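# Move tablecloth from side table to big table

## Task

Six arms are fixed on the big table top at z=+0.72 m in the scene frame, each facing a direction measured counter-clockwise from +x: arm1 (-0.87, +0.65) facing -90°, arm2 (-0.87, -0.65) facing +90°, arm3 (0.00, +0.65) facing -90°, arm4 (0.00, -0.65) facing +90°, arm5 (+0.87, +0.65) facing -90°, arm6 (+0.87, -0.65) facing +90°. Pull the tablecloth off the side table and lay it on the big table so that no part of it droops over the big table's edge. Every item standing on the side table must finish on the side table's uncovered top, upright as it was and close to its original spot. At the end all grippers must be open and the arms withdrawn. Anything that stays in place only because a robot holds it does not count.

## Robot and tools

ROBOT. Six identical i2rt Big YAM arms, arm1 to arm6. Each has six revolute joints, a two-finger gripper and a wrist camera. With joints 1 and 6 at zero and the hand level and pointing ahead, the wrist camera sits above the hand looking toward the fingertips. The hand reaches roughly 1.0 m from the joint-1 axis. Joints move at different speeds, so the hand can sweep a wide, curved path between two postures. Two more cameras, cam_high and cam_low, are fixed in the room.

FRAME. One scene frame: origin on the floor, +z up, metres. Feet are listed in the task; arms with foot yaw -90 sit on the +y side and reach toward -y, those with +90 sit on the -y side and reach toward +y. The hand point is midway between the fingertips; the hand's z axis runs along the fingers and the fingers close along its y axis.

JOINTS (all absolute targets, radians except the gripper; tolerance for counting as reached in brackets):
- joint1_rad: -2.879 to 2.879 (±0.045). Yaws the whole arm about its foot, positive counter-clockwise seen from above; 0 means the arm extends along its foot's facing.
- joint2_rad: 0 to 3.141 (±0.14). Shoulder; 0 puts the upper arm back and about level, increasing lifts it up and then forward.
- joint3_rad: 0 to 3.019 (±0.09). Elbow; 0 is fully folded, increasing straightens it.
- joint4_rad: -1.692 to 1.57 (±0.055). Hand pitch; positive tips the fingers up.
- joint5_rad: -1.57 to 1.57 (±0.03). Sideways hand swing; positive toward the arm's right.
- joint6_rad: -2.094 to 2.094 (±0.035). Hand roll; positive is clockwise viewed from behind the hand.
- gripper_m: 0 to 0.093 m (±0.003), the fingertip gap. Grip force is about 50 to 62 N per pad, lower on some grippers.

TOOLS.
execute_actions: argument "actions" is a list holding one action or nothing. The action is an object keyed by arm name; each arm holds {"joints": {...}} with any subset of the seven keys above, given as absolute targets (not offsets). Each arm gets its own object; all named motions begin together and may finish at different times. Omitted joints or arms are not reset and may keep pushing toward an earlier target. Optional "cameras": a list of camera names (arm1_cam_wrist ... arm6_cam_wrist, cam_high, cam_low, or "all"); omitted, null or ["all"] returns every camera, [] returns none. An unknown key, name, or out-of-range number rejects the entire call and nothing moves. An empty action list just reports state and images.
wait: "seconds" 0 to 10; commands nothing, the scene keeps running, returns state and images.
zoom_image: "camera" plus "region" [x0, y0, x1, y1] in pixels of that camera's latest full image, origin top-left, at most 504x504.
finished_scene: "scene" is the current scene number; ends it irreversibly after the last command is held, reports success and gives the next task. A reply with no tool call ends everything.

RESULT LINES. joint_positions gives current angles. joint_status tells how each commanded motion ended: reached; "off_target" (stopped short and may still push); "contact_stop" or "time_out" (target dropped and position held, though a timed-out joint may keep a nearby target of at most 0.375, 0.375, 0.113, 0.225, 0.075, 0.3 rad for joints 1-6 and keep pushing, moving on if freed); "not_followed" when "joint command not followed" appears, usually with a "cause:" line, meaning a self/inter-arm clearance check refused the arm's targets (the gripper part still runs, and the refused targets may be retried on later actions). on_its_own lists motion you did not command this call; its "held at" value is the held target, not the current angle. The "pictures" line names the cameras in image order. After a stop is reported, the rest of that reply's motion calls are skipped. A target very close to the current angle may produce no motion; to relieve a straining joint, command its reported position.

CAMERAS. Calibration lines give, per camera, the OpenCV model, image size, K, D and T_world_to_cam (scene frame to camera). Wrist cams are fisheye 504x504; cam_high and cam_low are 896x504 pinhole with radial distortion. Fixed cameras can be off by a couple of degrees and millimetres; wrist camera poses follow reported joint angles and inherit their errors. Results list any camera whose numbers changed.

HEAT. Holding load warms motors, also while you are composing a reply, when arms keep their last command. A MOTOR HOT warning appears from 85 °C; at 100 °C an OVER-TEMPERATURE FAULT makes that arm and gripper go limp and fall, and its keys read "limit_stop_at_motor_heat"; resend targets afterwards. Avoid long strained pushes.

AVOID. Arms keep pushing on contact and can push hard. Any hard squeeze between two arms fails and ends the run; hard hits may too, and the clearance check ignores fingers, gripper housings and wrist cameras and can react late. Never knock a rigid object over or out of the work area (cloth is exempt). Drops, slips, slams and hard shoves lower the result, and quicker robot motion is better.

Each tool is called after ">>>" as name([rows], argument=value, ...), one row to a line, values as JSON.

## Session

>>> execute_actions(actions=[])

Scene clock: 0.00 s.
arm1.joint_positions: joint1_rad=-0.004 joint2_rad=+0.449 joint3_rad=+1.464 joint4_rad=-1.529 joint5_rad=+0.007 joint6_rad=-0.001 gripper_m=+0.094
arm1.joint_status: not commanded
arm1.hand: x=-0.8647 y=+0.5264 z=+1.2846 quat_wxyz=(-0.358, -0.602, -0.618, +0.358) (m; scene frame)
arm2.joint_positions: joint1_rad=+0.004 joint2_rad=+0.434 joint3_rad=+1.455 joint4_rad=-1.541 joint5_rad=-0.006 joint6_rad=+0.006 gripper_m=+0.095
arm2.joint_status: not commanded
arm2.hand: x=-0.8808 y=-0.5336 z=+1.3617 quat_wxyz=(-0.356, +0.616, -0.605, -0.356) (m; scene frame)
arm3.joint_positions: joint1_rad=+0.017 joint2_rad=+0.431 joint3_rad=+1.452 joint4_rad=-1.544 joint5_rad=+0.010 joint6_rad=+0.006 gripper_m=+0.095
arm3.joint_status: not commanded
arm3.hand: x=-0.0090 y=+0.5403 z=+1.3402 quat_wxyz=(-0.352, -0.624, -0.594, +0.365) (m; scene frame)
arm4.joint_positions: joint1_rad=-0.001 joint2_rad=+0.448 joint3_rad=+1.481 joint4_rad=-1.520 joint5_rad=+0.008 joint6_rad=-0.010 gripper_m=+0.095
arm4.joint_status: not commanded
arm4.hand: x=+0.0030 y=-0.5262 z=+1.3410 quat_wxyz=(-0.361, +0.615, -0.597, -0.367) (m; scene frame)
arm5.joint_positions: joint1_rad=+0.016 joint2_rad=+0.439 joint3_rad=+1.471 joint4_rad=-1.520 joint5_rad=+0.015 joint6_rad=+0.001 gripper_m=+0.094
arm5.joint_status: not commanded
arm5.hand: x=+0.8635 y=+0.5385 z=+1.3777 quat_wxyz=(-0.358, -0.616, -0.589, +0.380) (m; scene frame)
arm6.joint_positions: joint1_rad=-0.003 joint2_rad=+0.426 joint3_rad=+1.455 joint4_rad=-1.543 joint5_rad=+0.006 joint6_rad=+0.017 gripper_m=+0.095
arm6.joint_status: not commanded
arm6.hand: x=+0.8627 y=-0.5374 z=+1.3102 quat_wxyz=(-0.358, +0.611, -0.608, -0.359) (m; scene frame)
pictures: arm1_cam_wrist, arm2_cam_wrist, arm3_cam_wrist, arm4_cam_wrist, arm5_cam_wrist, arm6_cam_wrist, cam_high, cam_low
Images, in order (width x height): arm1_cam_wrist 504x504, arm2_cam_wrist 504x504, arm3_cam_wrist 504x504, arm4_cam_wrist 504x504, arm5_cam_wrist 504x504, arm6_cam_wrist 504x504, cam_high 896x504, cam_low 896x504.

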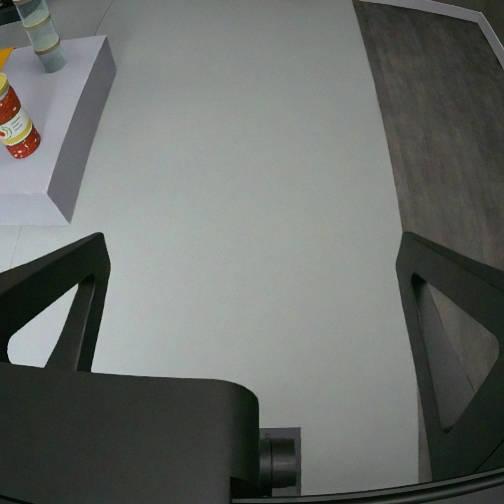

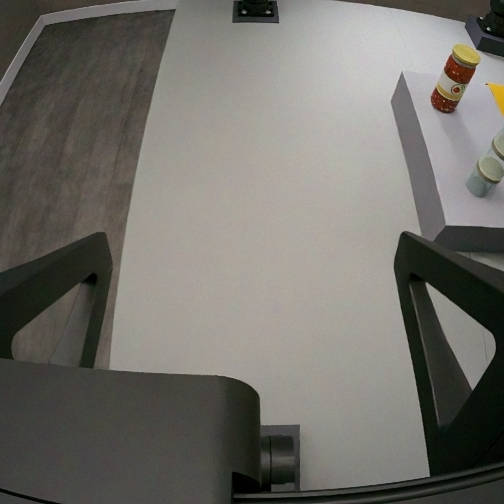

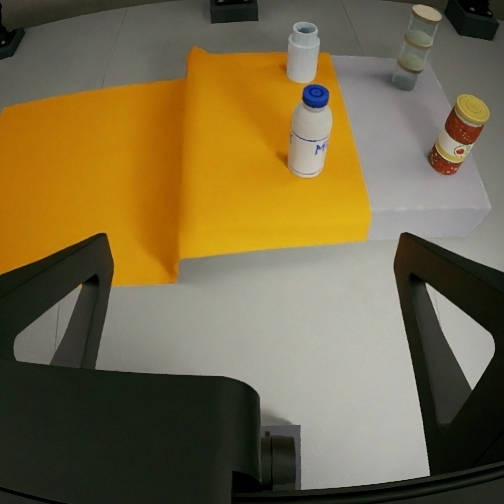

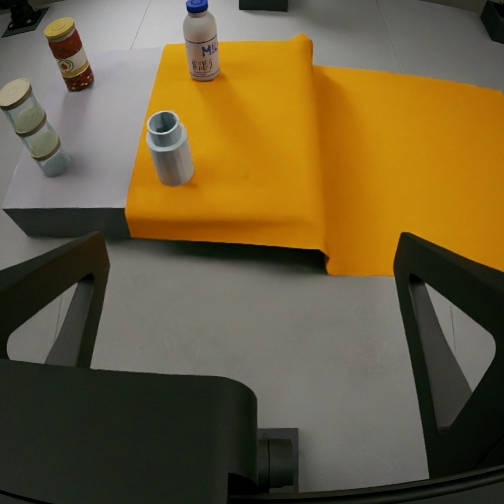

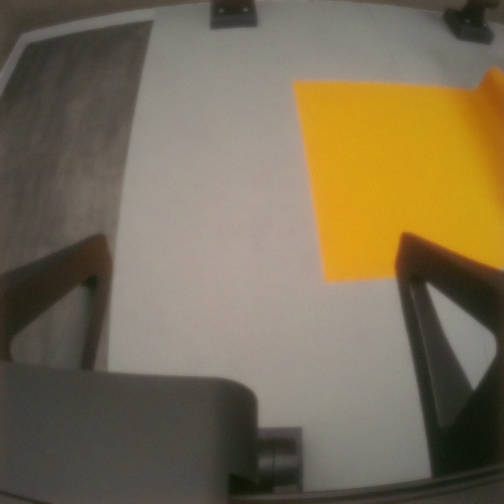

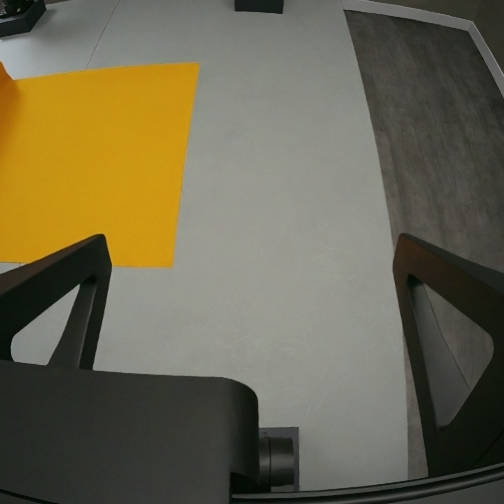

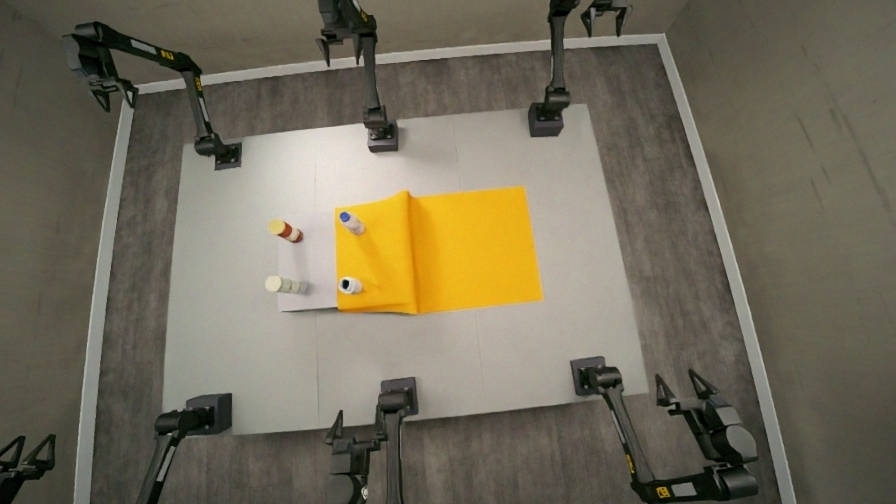

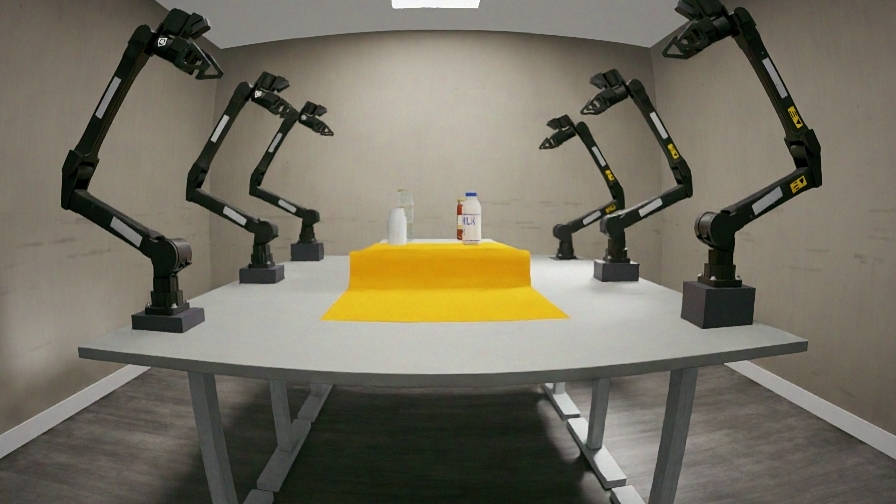

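>>> zoom_image(camera="cam_high", region=[240, 170, 560, 350])

>>> zoom_image(camera="cam_low", region=[300, 170, 600, 340])

>>> zoom_image(camera="arm4_cam_wrist", region=[0, 0, 340, 280])

>>> zoom_image(camera="arm3_cam_wrist", region=[170, 0, 504, 290])

Region (240, 170, 560, 350) of cam_high's 896x504 image, scaled by 1.575, with more detail than that image has; it fills the top 284 rows of this view, and the rest is white.

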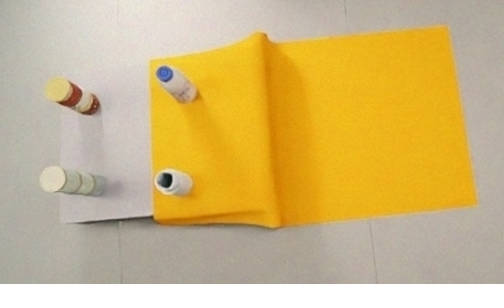

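Region (300, 170, 600, 340) of cam_low's 896x504 image, scaled by 1.680, with more detail than that image has; it fills the top 286 rows of this view, and the rest is white.

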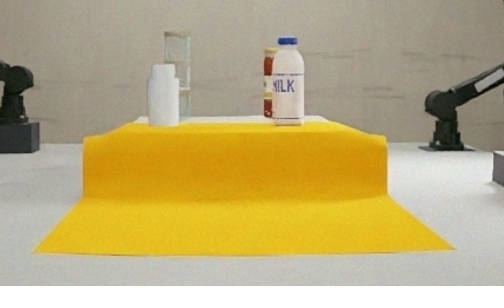

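Region (0, 0, 340, 280) of arm4_cam_wrist's 504x504 image, scaled by 1.482, with more detail than that image has; it fills the top 415 rows of this view, and the rest is white.

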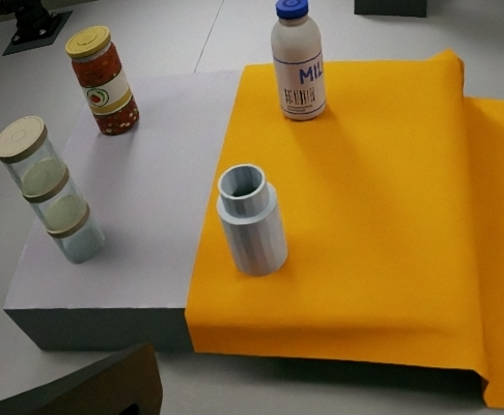

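Region (170, 0, 504, 290) of arm3_cam_wrist's 504x504 image, scaled by 1.509, with more detail than that image has; it fills the top 438 rows of this view, and the rest is white.

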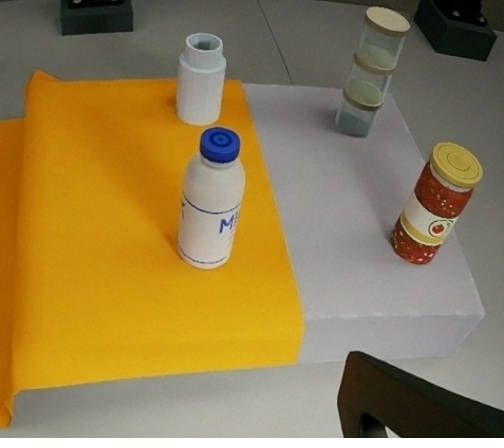

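>>> execute_actions([
  {"arm1":{"joints":{"joint4_rad":-0.7}},"arm2":{"joints":{"joint3_rad":0.9}},"arm3":{"joints":{"joint2_rad":1.1}},"arm4":{"joints":{"joint2_rad":1.1,"joint1_rad":0.28}},"arm5":{"joints":{"joint1_rad":-1.1,"joint2_rad":1.1}},"arm6":{"joints":{"joint1_rad":1.1,"joint2_rad":1.1}}},
], cameras=["cam_high","cam_low"])

Scene clock: 68.03 s.
arm1.joint_positions: joint1_rad=-0.004 joint2_rad=+0.449 joint3_rad=+1.464 joint4_rad=-0.720 joint5_rad=+0.007 joint6_rad=-0.001 gripper_m=+0.094
arm1.joint_status: all done
arm1.hand: x=-0.8628 y=+0.5059 z=+1.4772 quat_wxyz=(-0.573, -0.414, -0.425, +0.565) (m; scene frame)
arm2.joint_positions: joint1_rad=+0.004 joint2_rad=+0.434 joint3_rad=+0.897 joint4_rad=-1.541 joint5_rad=-0.006 joint6_rad=+0.006 gripper_m=+0.095
arm2.joint_status: all done
arm2.hand: x=-0.8774 y=-0.4871 z=+1.1127 quat_wxyz=(-0.177, +0.689, -0.681, -0.173) (m; scene frame)
arm3.joint_positions: joint1_rad=+0.017 joint2_rad=+1.116 joint3_rad=+1.452 joint4_rad=-1.544 joint5_rad=+0.010 joint6_rad=+0.006 gripper_m=+0.095
arm3.joint_status: all done
arm3.hand: x=-0.0164 y=+0.2923 z=+1.1873 quat_wxyz=(-0.130, -0.709, -0.680, +0.136) (m; scene frame)
arm4.joint_positions: joint1_rad=+0.271 joint2_rad=+1.105 joint3_rad=+1.481 joint4_rad=-1.520 joint5_rad=+0.008 joint6_rad=-0.010 gripper_m=+0.095
arm4.joint_status: all done
arm4.hand: x=-0.1040 y=-0.2960 z=+1.1887 quat_wxyz=(-0.126, +0.789, -0.577, -0.170) (m; scene frame)
arm5.joint_positions: joint1_rad=-1.097 joint2_rad=+1.098 joint3_rad=+1.473 joint4_rad=-1.520 joint5_rad=+0.014 joint6_rad=+0.001 gripper_m=+0.094
arm5.joint_status: all done
arm5.hand: x=+0.5348 y=+0.5091 z=+1.2274 quat_wxyz=(-0.046, -0.956, -0.201, +0.210) (m; scene frame)
arm6.joint_positions: joint1_rad=+1.093 joint2_rad=+1.118 joint3_rad=+1.449 joint4_rad=-1.541 joint5_rad=+0.006 joint6_rad=+0.017 gripper_m=+0.095
arm6.joint_status: all done
arm6.hand: x=+0.5382 y=-0.4901 z=+1.1464 quat_wxyz=(-0.046, +0.957, -0.231, -0.170) (m; scene frame)
pictures: cam_high, cam_low
Images, in order (width x height): cam_high 896x504, cam_low 896x504.

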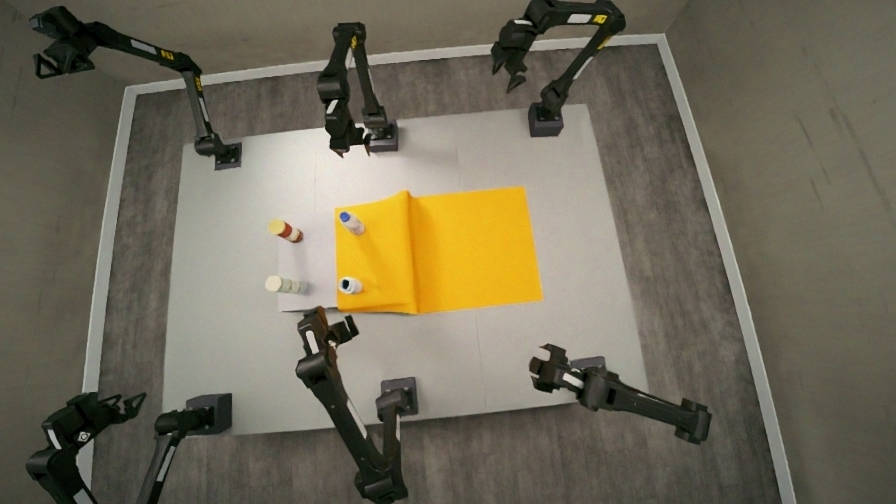

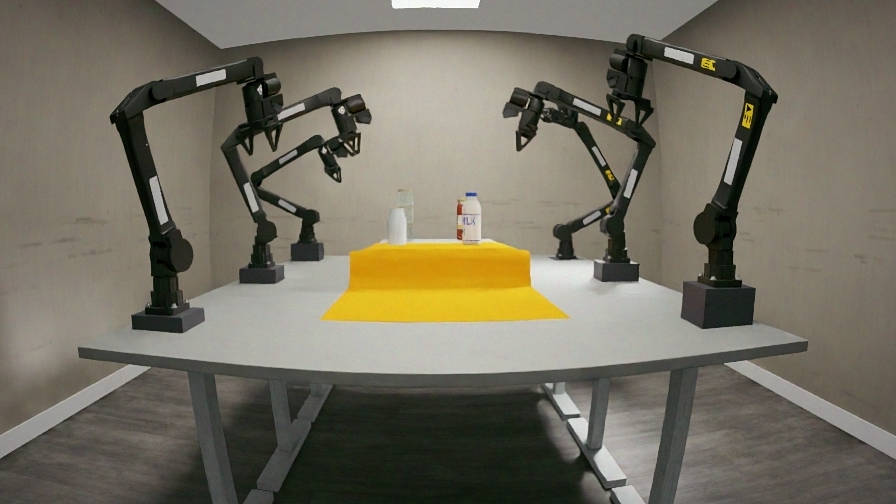

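>>> execute_actions([
  {"arm3":{"joints":{"joint1_rad":-0.169,"joint2_rad":1.18,"joint3_rad":0.439,"joint4_rad":0.241}},"arm4":{"joints":{"joint1_rad":0.265,"joint2_rad":1.178,"joint3_rad":0.365,"joint4_rad":0.313}},"arm5":{"joints":{"joint1_rad":-1.047,"joint2_rad":1.7,"joint3_rad":2.27,"joint4_rad":-0.947,"joint6_rad":-1.15}},"arm6":{"joints":{"joint1_rad":1.077,"joint2_rad":1.7,"joint3_rad":2.374,"joint4_rad":-1.076,"joint6_rad":1.15}}},
], cameras=["arm3_cam_wrist","arm4_cam_wrist","cam_high","cam_low"])

Scene clock: 164.03 s.
arm1.joint_positions: joint1_rad=-0.004 joint2_rad=+0.449 joint3_rad=+1.464 joint4_rad=-0.720 joint5_rad=+0.007 joint6_rad=-0.001 gripper_m=+0.094
arm1.joint_status: not commanded
arm1.hand: x=-0.8628 y=+0.5059 z=+1.4772 quat_wxyz=(-0.573, -0.414, -0.425, +0.565) (m; scene frame)
arm2.joint_positions: joint1_rad=+0.004 joint2_rad=+0.434 joint3_rad=+0.897 joint4_rad=-1.541 joint5_rad=-0.006 joint6_rad=+0.006 gripper_m=+0.095
arm2.joint_status: not commanded
arm2.hand: x=-0.8774 y=-0.4871 z=+1.1127 quat_wxyz=(-0.177, +0.689, -0.681, -0.173) (m; scene frame)
arm3.joint_positions: joint1_rad=-0.170 joint2_rad=+1.175 joint3_rad=+0.443 joint4_rad=+0.217 joint5_rad=+0.010 joint6_rad=+0.006 gripper_m=+0.095
arm3.joint_status: all done
arm3.hand: x=-0.0981 y=+0.2266 z=+0.9210 quat_wxyz=(-0.319, -0.676, -0.532, +0.398) (m; scene frame)
arm4.joint_positions: joint1_rad=+0.271 joint2_rad=+1.175 joint3_rad=+0.365 joint4_rad=+0.295 joint5_rad=+0.008 joint6_rad=-0.010 gripper_m=+0.095
arm4.joint_status: all done
arm4.hand: x=-0.1203 y=-0.2518 z=+0.8814 quat_wxyz=(-0.301, +0.695, -0.512, -0.404) (m; scene frame)
arm5.joint_positions: joint1_rad=-1.052 joint2_rad=+1.700 joint3_rad=+2.219 joint4_rad=-0.971 joint5_rad=+0.014 joint6_rad=-1.136 gripper_m=+0.094
arm5.joint_status: all done
arm5.hand: x=+0.2529 y=+0.3508 z=+1.3957 quat_wxyz=(+0.175, -0.593, -0.602, +0.505) (m; scene frame)
arm6.joint_positions: joint1_rad=+1.092 joint2_rad=+1.706 joint3_rad=+2.336 joint4_rad=-1.090 joint5_rad=+0.006 joint6_rad=+1.140 gripper_m=+0.095
arm6.joint_status: all done
arm6.hand: x=+0.2628 y=-0.3567 z=+1.3610 quat_wxyz=(+0.168, +0.595, -0.609, -0.496) (m; scene frame)
pictures: arm3_cam_wrist, arm4_cam_wrist, cam_high, cam_low
camera_calibration (this result's frames):
arm3_cam_wrist: T_world_to_cam=[[-0.973383, 0.229174, 0.00225099, -0.151586], [0.206167, 0.879871, -0.428162, 0.218244], [-0.100104, -0.416301, -0.903699, 1.03838], [0, 0, 0, 1]] pos_world=[-0.0885997, 0.274991, 1.03217]
arm4_cam_wrist: T_world_to_cam=[[0.954265, 0.298943, 0.00334187, 0.188639], [0.272183, -0.864109, -0.423358, 0.190279], [-0.123672, 0.404906, -0.905956, 1.01094], [0, 0, 0, 1]] pos_world=[-0.106777, -0.301304, 0.995791]
Images, in order (width x height): arm3_cam_wrist 504x504, arm4_cam_wrist 504x504, cam_high 896x504, cam_low 896x504.

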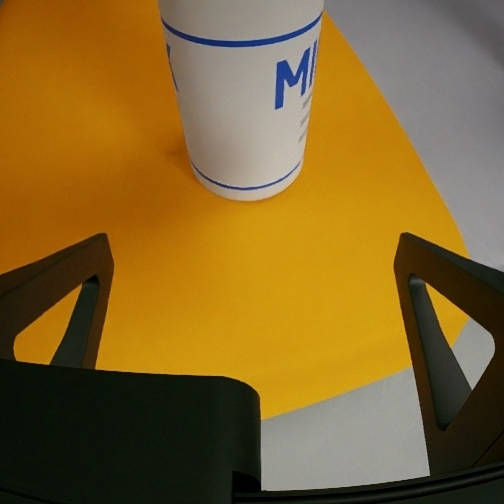

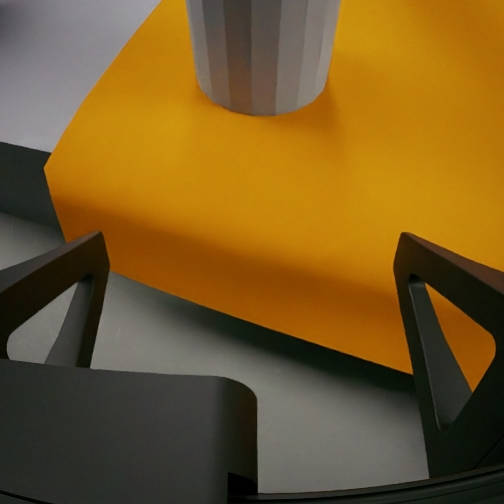

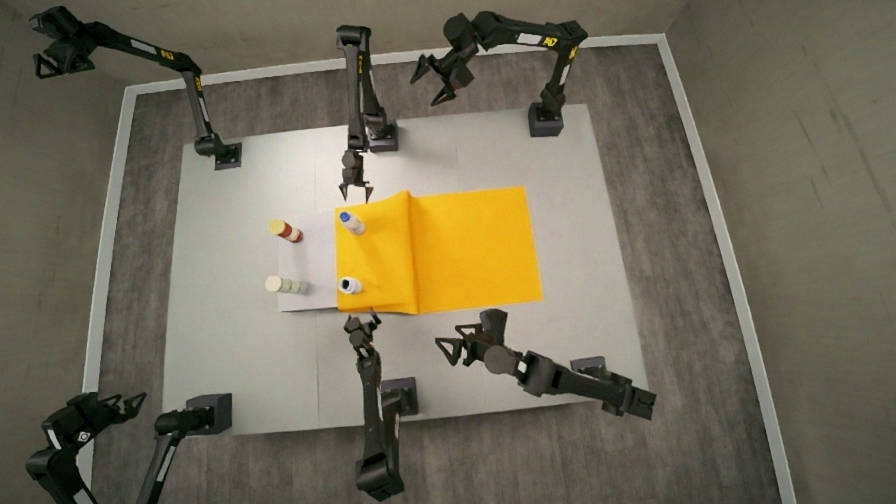

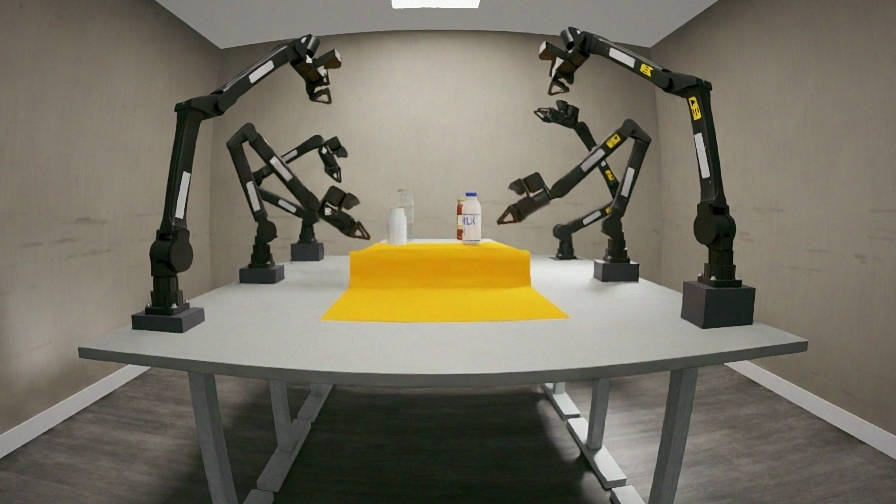

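>>> zoom_image(camera="cam_low", region=[310, 160, 570, 270])

Region (310, 160, 570, 270) of cam_low's 896x504 image, scaled by 1.938, with more detail than that image has; it fills the top 213 rows of this view, and the rest is white.

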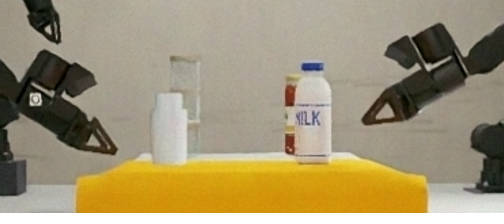

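>>> execute_actions([
  {"arm3":{"joints":{"joint1_rad":-0.16,"joint2_rad":1.325,"joint3_rad":0.6,"joint4_rad":0.27}},"arm4":{"joints":{"joint1_rad":0.255,"joint2_rad":1.22,"joint3_rad":0.694,"joint4_rad":0.275}},"arm5":{"joints":{"joint2_rad":2.28}},"arm6":{"joints":{"joint2_rad":2.27}}},
], cameras=["arm3_cam_wrist","arm4_cam_wrist","arm5_cam_wrist","arm6_cam_wrist","cam_low"])

Scene clock: 186.77 s.
arm1.joint_positions: joint1_rad=-0.004 joint2_rad=+0.449 joint3_rad=+1.464 joint4_rad=-0.720 joint5_rad=+0.007 joint6_rad=-0.001 gripper_m=+0.094
arm1.joint_status: not commanded
arm1.hand: x=-0.8628 y=+0.5059 z=+1.4772 quat_wxyz=(-0.573, -0.414, -0.425, +0.565) (m; scene frame)
arm2.joint_positions: joint1_rad=+0.004 joint2_rad=+0.434 joint3_rad=+0.897 joint4_rad=-1.541 joint5_rad=-0.006 joint6_rad=+0.006 gripper_m=+0.095
arm2.joint_status: not commanded
arm2.hand: x=-0.8774 y=-0.4871 z=+1.1127 quat_wxyz=(-0.177, +0.689, -0.681, -0.173) (m; scene frame)
arm3.joint_positions: joint1_rad=-0.170 joint2_rad=+1.323 joint3_rad=+0.550 joint4_rad=+0.250 joint5_rad=+0.010 joint6_rad=+0.006 gripper_m=+0.095
arm3.joint_status: all done
arm3.hand: x=-0.1078 y=+0.1828 z=+0.9170 quat_wxyz=(-0.318, -0.677, -0.533, +0.395) (m; scene frame)
arm4.joint_positions: joint1_rad=+0.267 joint2_rad=+1.220 joint3_rad=+0.672 joint4_rad=+0.276 joint5_rad=+0.008 joint6_rad=-0.010 gripper_m=+0.095
arm4.joint_status: all done
arm4.hand: x=-0.1478 y=-0.1532 z=+1.0177 quat_wxyz=(-0.362, +0.639, -0.474, -0.485) (m; scene frame)
arm5.joint_positions: joint1_rad=-1.052 joint2_rad=+2.270 joint3_rad=+2.225 joint4_rad=-0.958 joint5_rad=+0.014 joint6_rad=-1.137 gripper_m=+0.094
arm5.joint_status: all done
arm5.hand: x=+0.1269 y=+0.2802 z=+0.9689 quat_wxyz=(+0.093, -0.669, -0.687, +0.268) (m; scene frame)
arm6.joint_positions: joint1_rad=+1.092 joint2_rad=+2.300 joint3_rad=+2.325 joint4_rad=-1.082 joint5_rad=+0.006 joint6_rad=+1.142 gripper_m=+0.095
arm6.joint_status: all done
arm6.hand: x=+0.1264 y=-0.2838 z=+0.9108 quat_wxyz=(+0.076, +0.675, -0.694, -0.239) (m; scene frame)
pictures: arm3_cam_wrist, arm4_cam_wrist, arm5_cam_wrist, arm6_cam_wrist, cam_low
camera_calibration (this result's frames):
arm3_cam_wrist: T_world_to_cam=[[-0.973401, 0.229098, 0.00233427, -0.151091], [0.206784, 0.882889, -0.421601, 0.250495], [-0.0986487, -0.409904, -0.906778, 1.0174], [0, 0, 0, 1]] pos_world=[-0.0985049, 0.230491, 1.02852]
arm4_cam_wrist: T_world_to_cam=[[0.956153, 0.292841, 0.00385388, 0.183705], [0.229934, -0.742476, -0.629174, 0.562459], [-0.181386, 0.602473, -0.777255, 0.981821], [0, 0, 0, 1]] pos_world=[-0.126889, -0.227705, 1.1163]
arm5_cam_wrist: T_world_to_cam=[[-0.86583, 0.0543338, 0.497379, -0.389486], [0.231542, 0.924747, 0.302045, -0.572084], [-0.443538, 0.376684, -0.813255, 0.861233], [0, 0, 0, 1]] pos_world=[0.177222, 0.225783, 1.06692]
arm6_cam_wrist: T_world_to_cam=[[0.897944, 0.0376638, -0.438495, 0.293491], [0.200748, -0.921699, 0.331921, -0.586512], [-0.391659, -0.386073, -0.835195, 0.824981], [0, 0, 0, 1]] pos_world=[0.177313, -0.233138, 1.01239]
Images, in order (width x height): arm3_cam_wrist 504x504, arm4_cam_wrist 504x504, arm5_cam_wrist 504x504, arm6_cam_wrist 504x504, cam_low 896x504.

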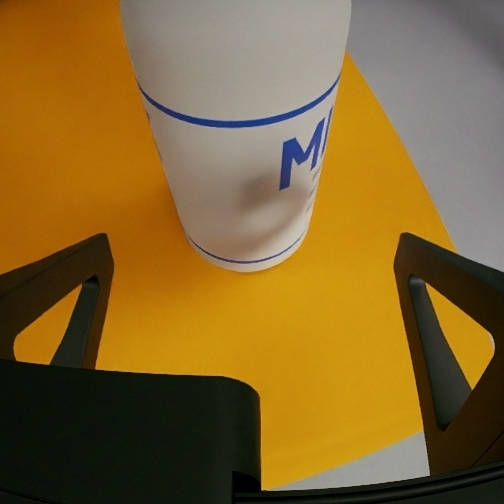

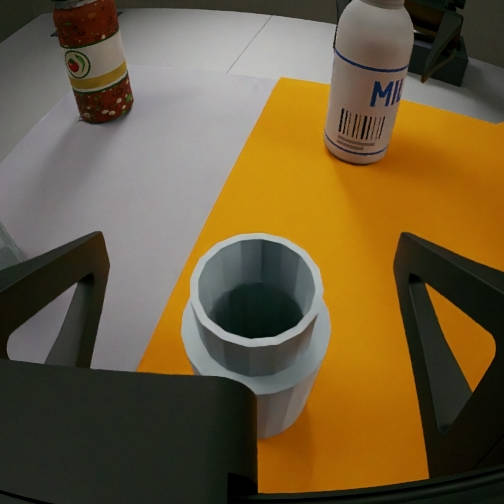

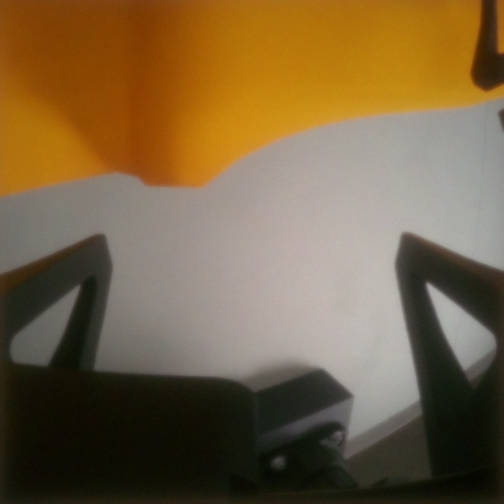

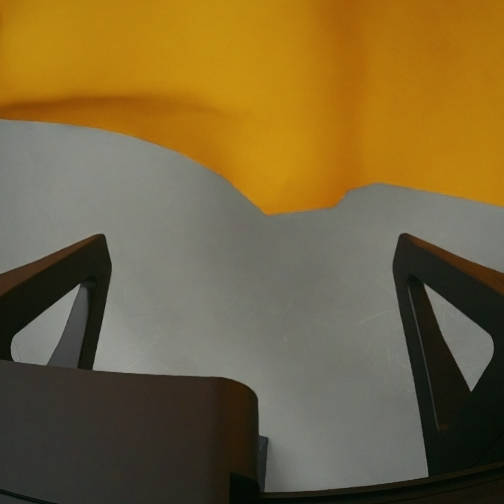

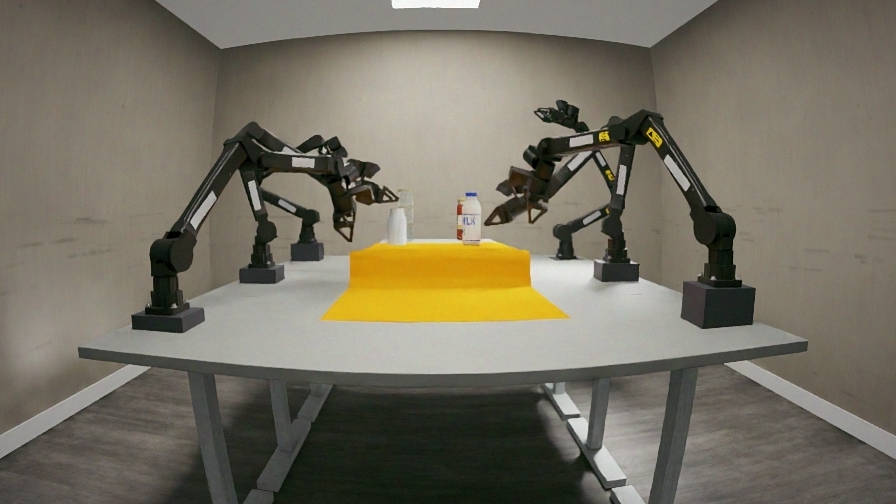

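>>> zoom_image(camera="cam_low", region=[310, 150, 570, 300])

Region (310, 150, 570, 300) of cam_low's 896x504 image, scaled by 1.938, with more detail than that image has; it fills the top 291 rows of this view, and the rest is white.

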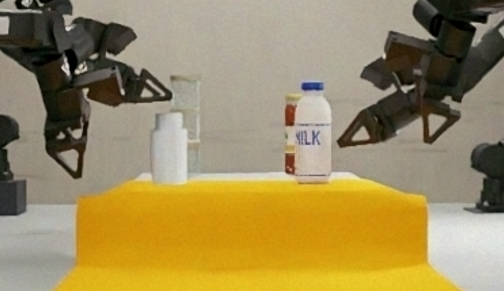

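>>> execute_actions([
  {"arm3":{"joints":{"joint1_rad":-0.15,"joint2_rad":1.488,"joint3_rad":0.775,"joint4_rad":0.27}},"arm4":{"joints":{"joint2_rad":1.435}},"arm5":{"joints":{"joint1_rad":-1.015,"joint2_rad":2.51,"joint3_rad":2.39}},"arm6":{"joints":{"joint1_rad":1.055,"joint2_rad":2.43,"joint3_rad":2.44}}},
], cameras=["arm3_cam_wrist","arm4_cam_wrist","arm5_cam_wrist","arm6_cam_wrist","cam_low"])

>>> zoom_image(camera="cam_low", region=[310, 150, 570, 300])

Scene clock: 232.07 s.
arm1.joint_positions: joint1_rad=-0.004 joint2_rad=+0.449 joint3_rad=+1.464 joint4_rad=-0.720 joint5_rad=+0.007 joint6_rad=-0.001 gripper_m=+0.094
arm1.joint_status: not commanded
arm1.hand: x=-0.8628 y=+0.5059 z=+1.4772 quat_wxyz=(-0.573, -0.414, -0.425, +0.565) (m; scene frame)
arm2.joint_positions: joint1_rad=+0.004 joint2_rad=+0.434 joint3_rad=+0.897 joint4_rad=-1.541 joint5_rad=-0.006 joint6_rad=+0.006 gripper_m=+0.095
arm2.joint_status: not commanded
arm2.hand: x=-0.8774 y=-0.4871 z=+1.1127 quat_wxyz=(-0.177, +0.689, -0.681, -0.173) (m; scene frame)
arm3.joint_positions: joint1_rad=-0.165 joint2_rad=+1.481 joint3_rad=+0.725 joint4_rad=+0.250 joint5_rad=+0.010 joint6_rad=+0.006 gripper_m=+0.095
arm3.joint_status: all done
arm3.hand: x=-0.1200 y=+0.1167 z=+0.9259 quat_wxyz=(-0.323, -0.673, -0.532, +0.400) (m; scene frame)
arm4.joint_positions: joint1_rad=+0.267 joint2_rad=+1.443 joint3_rad=+0.672 joint4_rad=+0.276 joint5_rad=+0.008 joint6_rad=-0.010 gripper_m=+0.095
arm4.joint_status: all done
arm4.hand: x=-0.1525 y=-0.1411 z=+0.9050 quat_wxyz=(-0.307, +0.690, -0.510, -0.411) (m; scene frame)
arm5.joint_positions: joint1_rad=-1.016 joint2_rad=+2.530 joint3_rad=+2.353 joint4_rad=-0.958 joint5_rad=+0.017 joint6_rad=-1.137 gripper_m=+0.094
arm5.joint_status: all done
arm5.hand: x=+0.1231 y=+0.2426 z=+0.8203 quat_wxyz=(+0.070, -0.668, -0.711, +0.210) (m; scene frame)
arm6.joint_positions: joint1_rad=+1.061 joint2_rad=+2.436 joint3_rad=+2.404 joint4_rad=-1.082 joint5_rad=+0.006 joint6_rad=+1.142 gripper_m=+0.095
arm6.joint_status: all done
arm6.hand: x=+0.1243 y=-0.2524 z=+0.8392 quat_wxyz=(+0.063, +0.669, -0.709, -0.214) (m; scene frame)
pictures: arm3_cam_wrist, arm4_cam_wrist, arm5_cam_wrist, arm6_cam_wrist, cam_low
camera_calibration (this result's frames):
arm3_cam_wrist: T_world_to_cam=[[-0.974398, 0.22482, 0.00220269, -0.147405], [0.201264, 0.876586, -0.437139, 0.329612], [-0.100208, -0.425504, -0.899391, 0.991954], [0, 0, 0, 1]] pos_world=[-0.110568, 0.166286, 1.03657]
arm4_cam_wrist: T_world_to_cam=[[0.955356, 0.295436, 0.00340915, 0.185734], [0.266514, -0.856735, -0.44156, 0.321337], [-0.127532, 0.422756, -0.897225, 0.977465], [0, 0, 0, 1]] pos_world=[-0.138425, -0.192801, 1.01826]
arm5_cam_wrist: T_world_to_cam=[[-0.917778, -0.0061055, 0.397047, -0.213429], [0.159393, 0.910131, 0.382435, -0.545075], [-0.363699, 0.414277, -0.834325, 0.751223], [0, 0, 0, 1]] pos_world=[0.16422, 0.183572, 0.919961]
arm6_cam_wrist: T_world_to_cam=[[0.919601, -0.0020491, -0.392848, 0.211847], [0.153702, -0.918397, 0.364585, -0.554102], [-0.361537, -0.395655, -0.844244, 0.777913], [0, 0, 0, 1]] pos_world=[0.171596, -0.200666, 0.94199]
Images, in order (width x height): arm3_cam_wrist 504x504, arm4_cam_wrist 504x504, arm5_cam_wrist 504x504, arm6_cam_wrist 504x504, cam_low 896x504.

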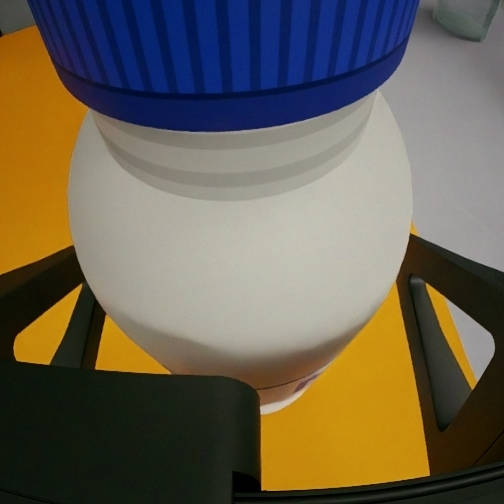

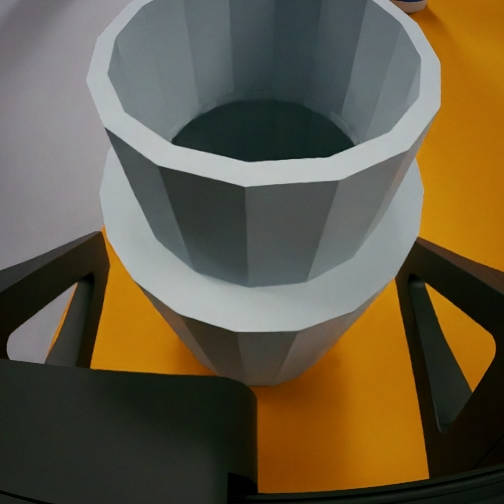

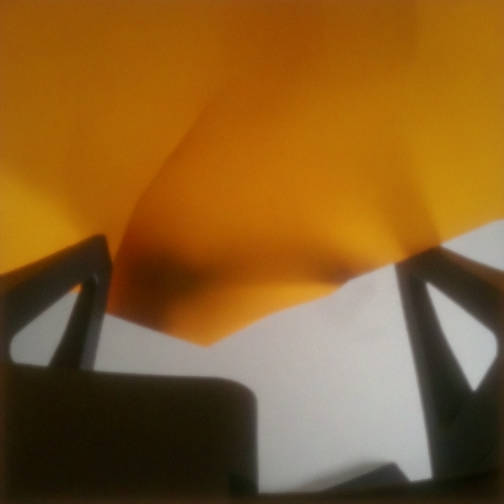

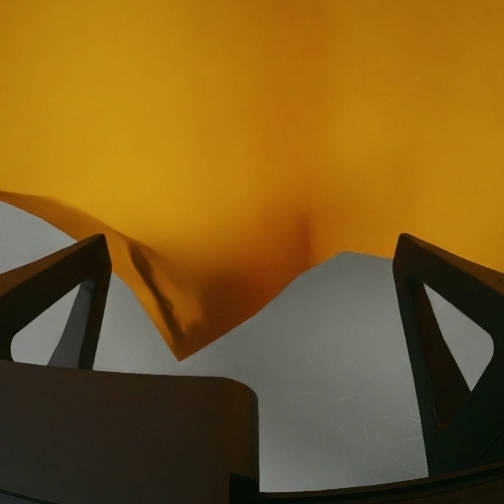

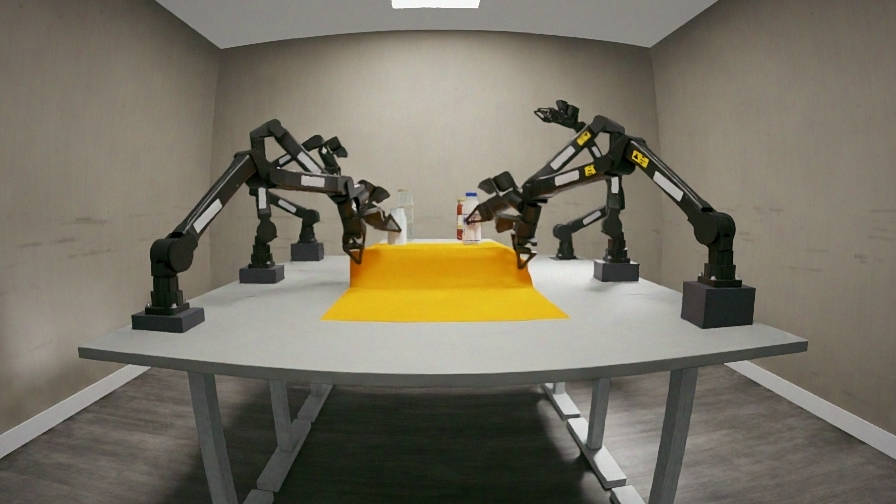

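Region (310, 150, 570, 300) of cam_low's 896x504 image, scaled by 1.938, with more detail than that image has; it fills the top 291 rows of this view, and the rest is white.

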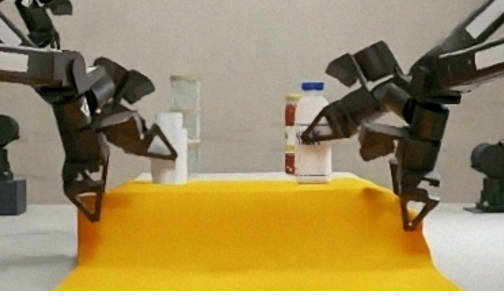

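>>> execute_actions([
  {"arm3":{"joints":{"gripper_m":0.05}},"arm4":{"joints":{"gripper_m":0.05}},"arm5":{"joints":{"gripper_m":0.0}},"arm6":{"joints":{"joint2_rad":2.47,"gripper_m":0.0}}},
], cameras=["arm3_cam_wrist","arm4_cam_wrist","arm5_cam_wrist","arm6_cam_wrist","cam_low"])

Scene clock: 243.63 s.
arm1.joint_positions: joint1_rad=-0.004 joint2_rad=+0.449 joint3_rad=+1.464 joint4_rad=-0.720 joint5_rad=+0.007 joint6_rad=-0.001 gripper_m=+0.094
arm1.joint_status: not commanded
arm1.hand: x=-0.8628 y=+0.5059 z=+1.4772 quat_wxyz=(-0.573, -0.414, -0.425, +0.565) (m; scene frame)
arm2.joint_positions: joint1_rad=+0.004 joint2_rad=+0.434 joint3_rad=+0.897 joint4_rad=-1.541 joint5_rad=-0.006 joint6_rad=+0.006 gripper_m=+0.095
arm2.joint_status: not commanded
arm2.hand: x=-0.8774 y=-0.4871 z=+1.1127 quat_wxyz=(-0.177, +0.689, -0.681, -0.173) (m; scene frame)
arm3.joint_positions: joint1_rad=-0.163 joint2_rad=+1.481 joint3_rad=+0.725 joint4_rad=+0.250 joint5_rad=+0.009 joint6_rad=+0.006 gripper_m=+0.066
arm3.joint_status: gripper_m off_target (ended at +0.066, target +0.050)
arm3.hand: x=-0.1188 y=+0.1165 z=+0.9259 quat_wxyz=(-0.324, -0.672, -0.533, +0.400) (m; scene frame)
arm4.joint_positions: joint1_rad=+0.266 joint2_rad=+1.443 joint3_rad=+0.672 joint4_rad=+0.276 joint5_rad=+0.008 joint6_rad=-0.010 gripper_m=+0.065
arm4.joint_status: gripper_m off_target (ended at +0.065, target +0.050)
arm4.hand: x=-0.1520 y=-0.1409 z=+0.9050 quat_wxyz=(-0.307, +0.690, -0.511, -0.411) (m; scene frame)
arm5.joint_positions: joint1_rad=-1.018 joint2_rad=+2.522 joint3_rad=+2.353 joint4_rad=-0.950 joint5_rad=+0.018 joint6_rad=-1.138 gripper_m=+0.002
arm5.joint_status: all done
arm5.hand: x=+0.1202 y=+0.2427 z=+0.8277 quat_wxyz=(+0.073, -0.667, -0.709, +0.216) (m; scene frame)
arm6.joint_positions: joint1_rad=+1.061 joint2_rad=+2.444 joint3_rad=+2.404 joint4_rad=-1.082 joint5_rad=+0.003 joint6_rad=+1.142 gripper_m=+0.001
arm6.joint_status: all done
arm6.hand: x=+0.1245 y=-0.2529 z=+0.8326 quat_wxyz=(+0.063, +0.670, -0.710, -0.210) (m; scene frame)
pictures: arm3_cam_wrist, arm4_cam_wrist, arm5_cam_wrist, arm6_cam_wrist, cam_low
camera_calibration (this result's frames):
arm3_cam_wrist: T_world_to_cam=[[-0.97509, 0.221802, 0.0020279, -0.145731], [0.198621, 0.877179, -0.437157, 0.329243], [-0.098741, -0.425865, -0.899383, 0.992178], [0, 0, 0, 1]] pos_world=[-0.109526, 0.166052, 1.03657]
arm4_cam_wrist: T_world_to_cam=[[0.95568, 0.294386, 0.00358933, 0.185001], [0.26565, -0.857008, -0.441551, 0.321154], [-0.12691, 0.422935, -0.897229, 0.977585], [0, 0, 0, 1]] pos_world=[-0.138051, -0.192686, 1.01826]
arm5_cam_wrist: T_world_to_cam=[[-0.912239, -0.00185775, 0.409654, -0.231223], [0.166173, 0.912346, 0.37418, -0.542076], [-0.374442, 0.409415, -0.831969, 0.756806], [0, 0, 0, 1]] pos_world=[0.162528, 0.184283, 0.927195]
arm6_cam_wrist: T_world_to_cam=[[0.921987, -0.00340723, -0.387206, 0.20374], [0.152276, -0.916204, 0.370651, -0.556473], [-0.356023, -0.400697, -0.844209, 0.770245], [0, 0, 0, 1]] pos_world=[0.171117, -0.200513, 0.935395]
Images, in order (width x height): arm3_cam_wrist 504x504, arm4_cam_wrist 504x504, arm5_cam_wrist 504x504, arm6_cam_wrist 504x504, cam_low 896x504.

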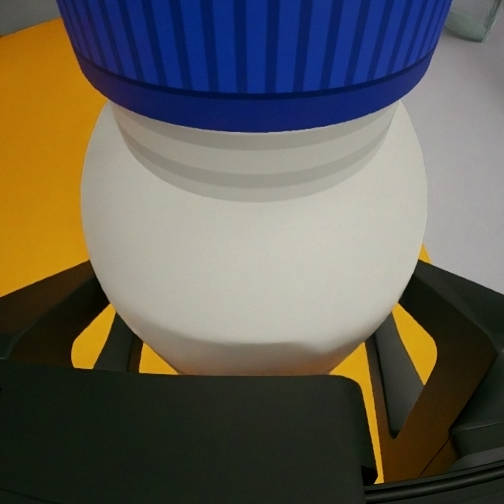

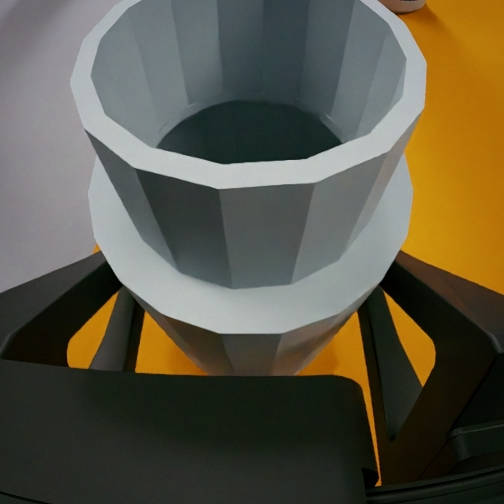

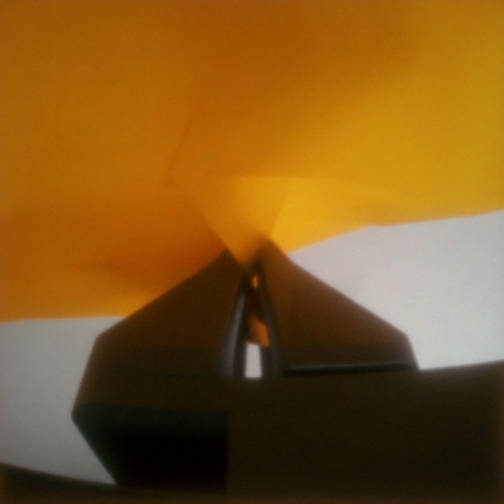

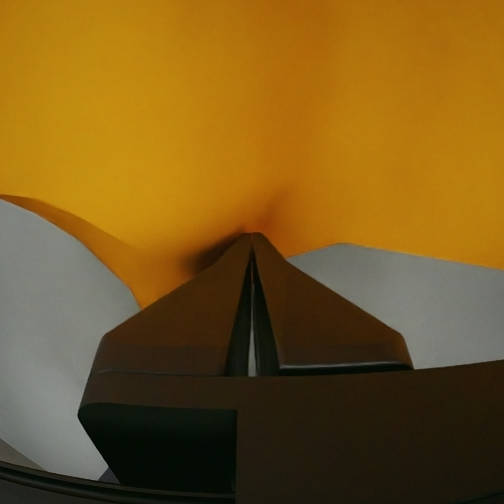

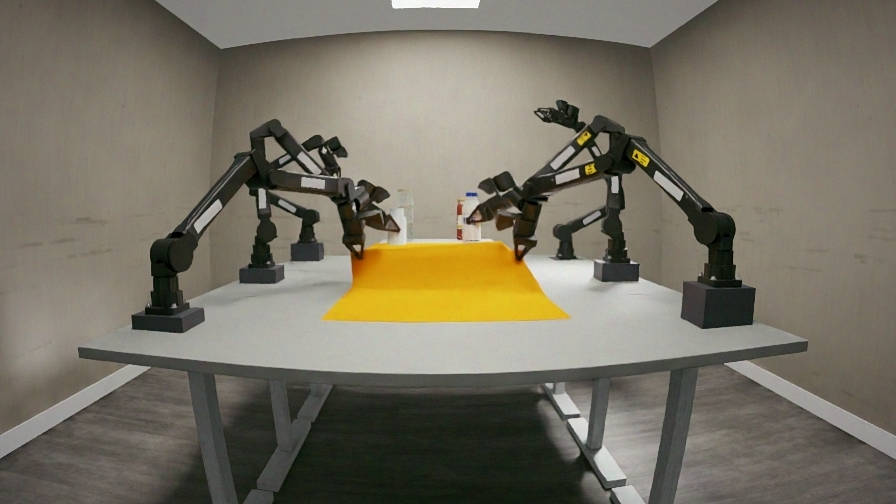

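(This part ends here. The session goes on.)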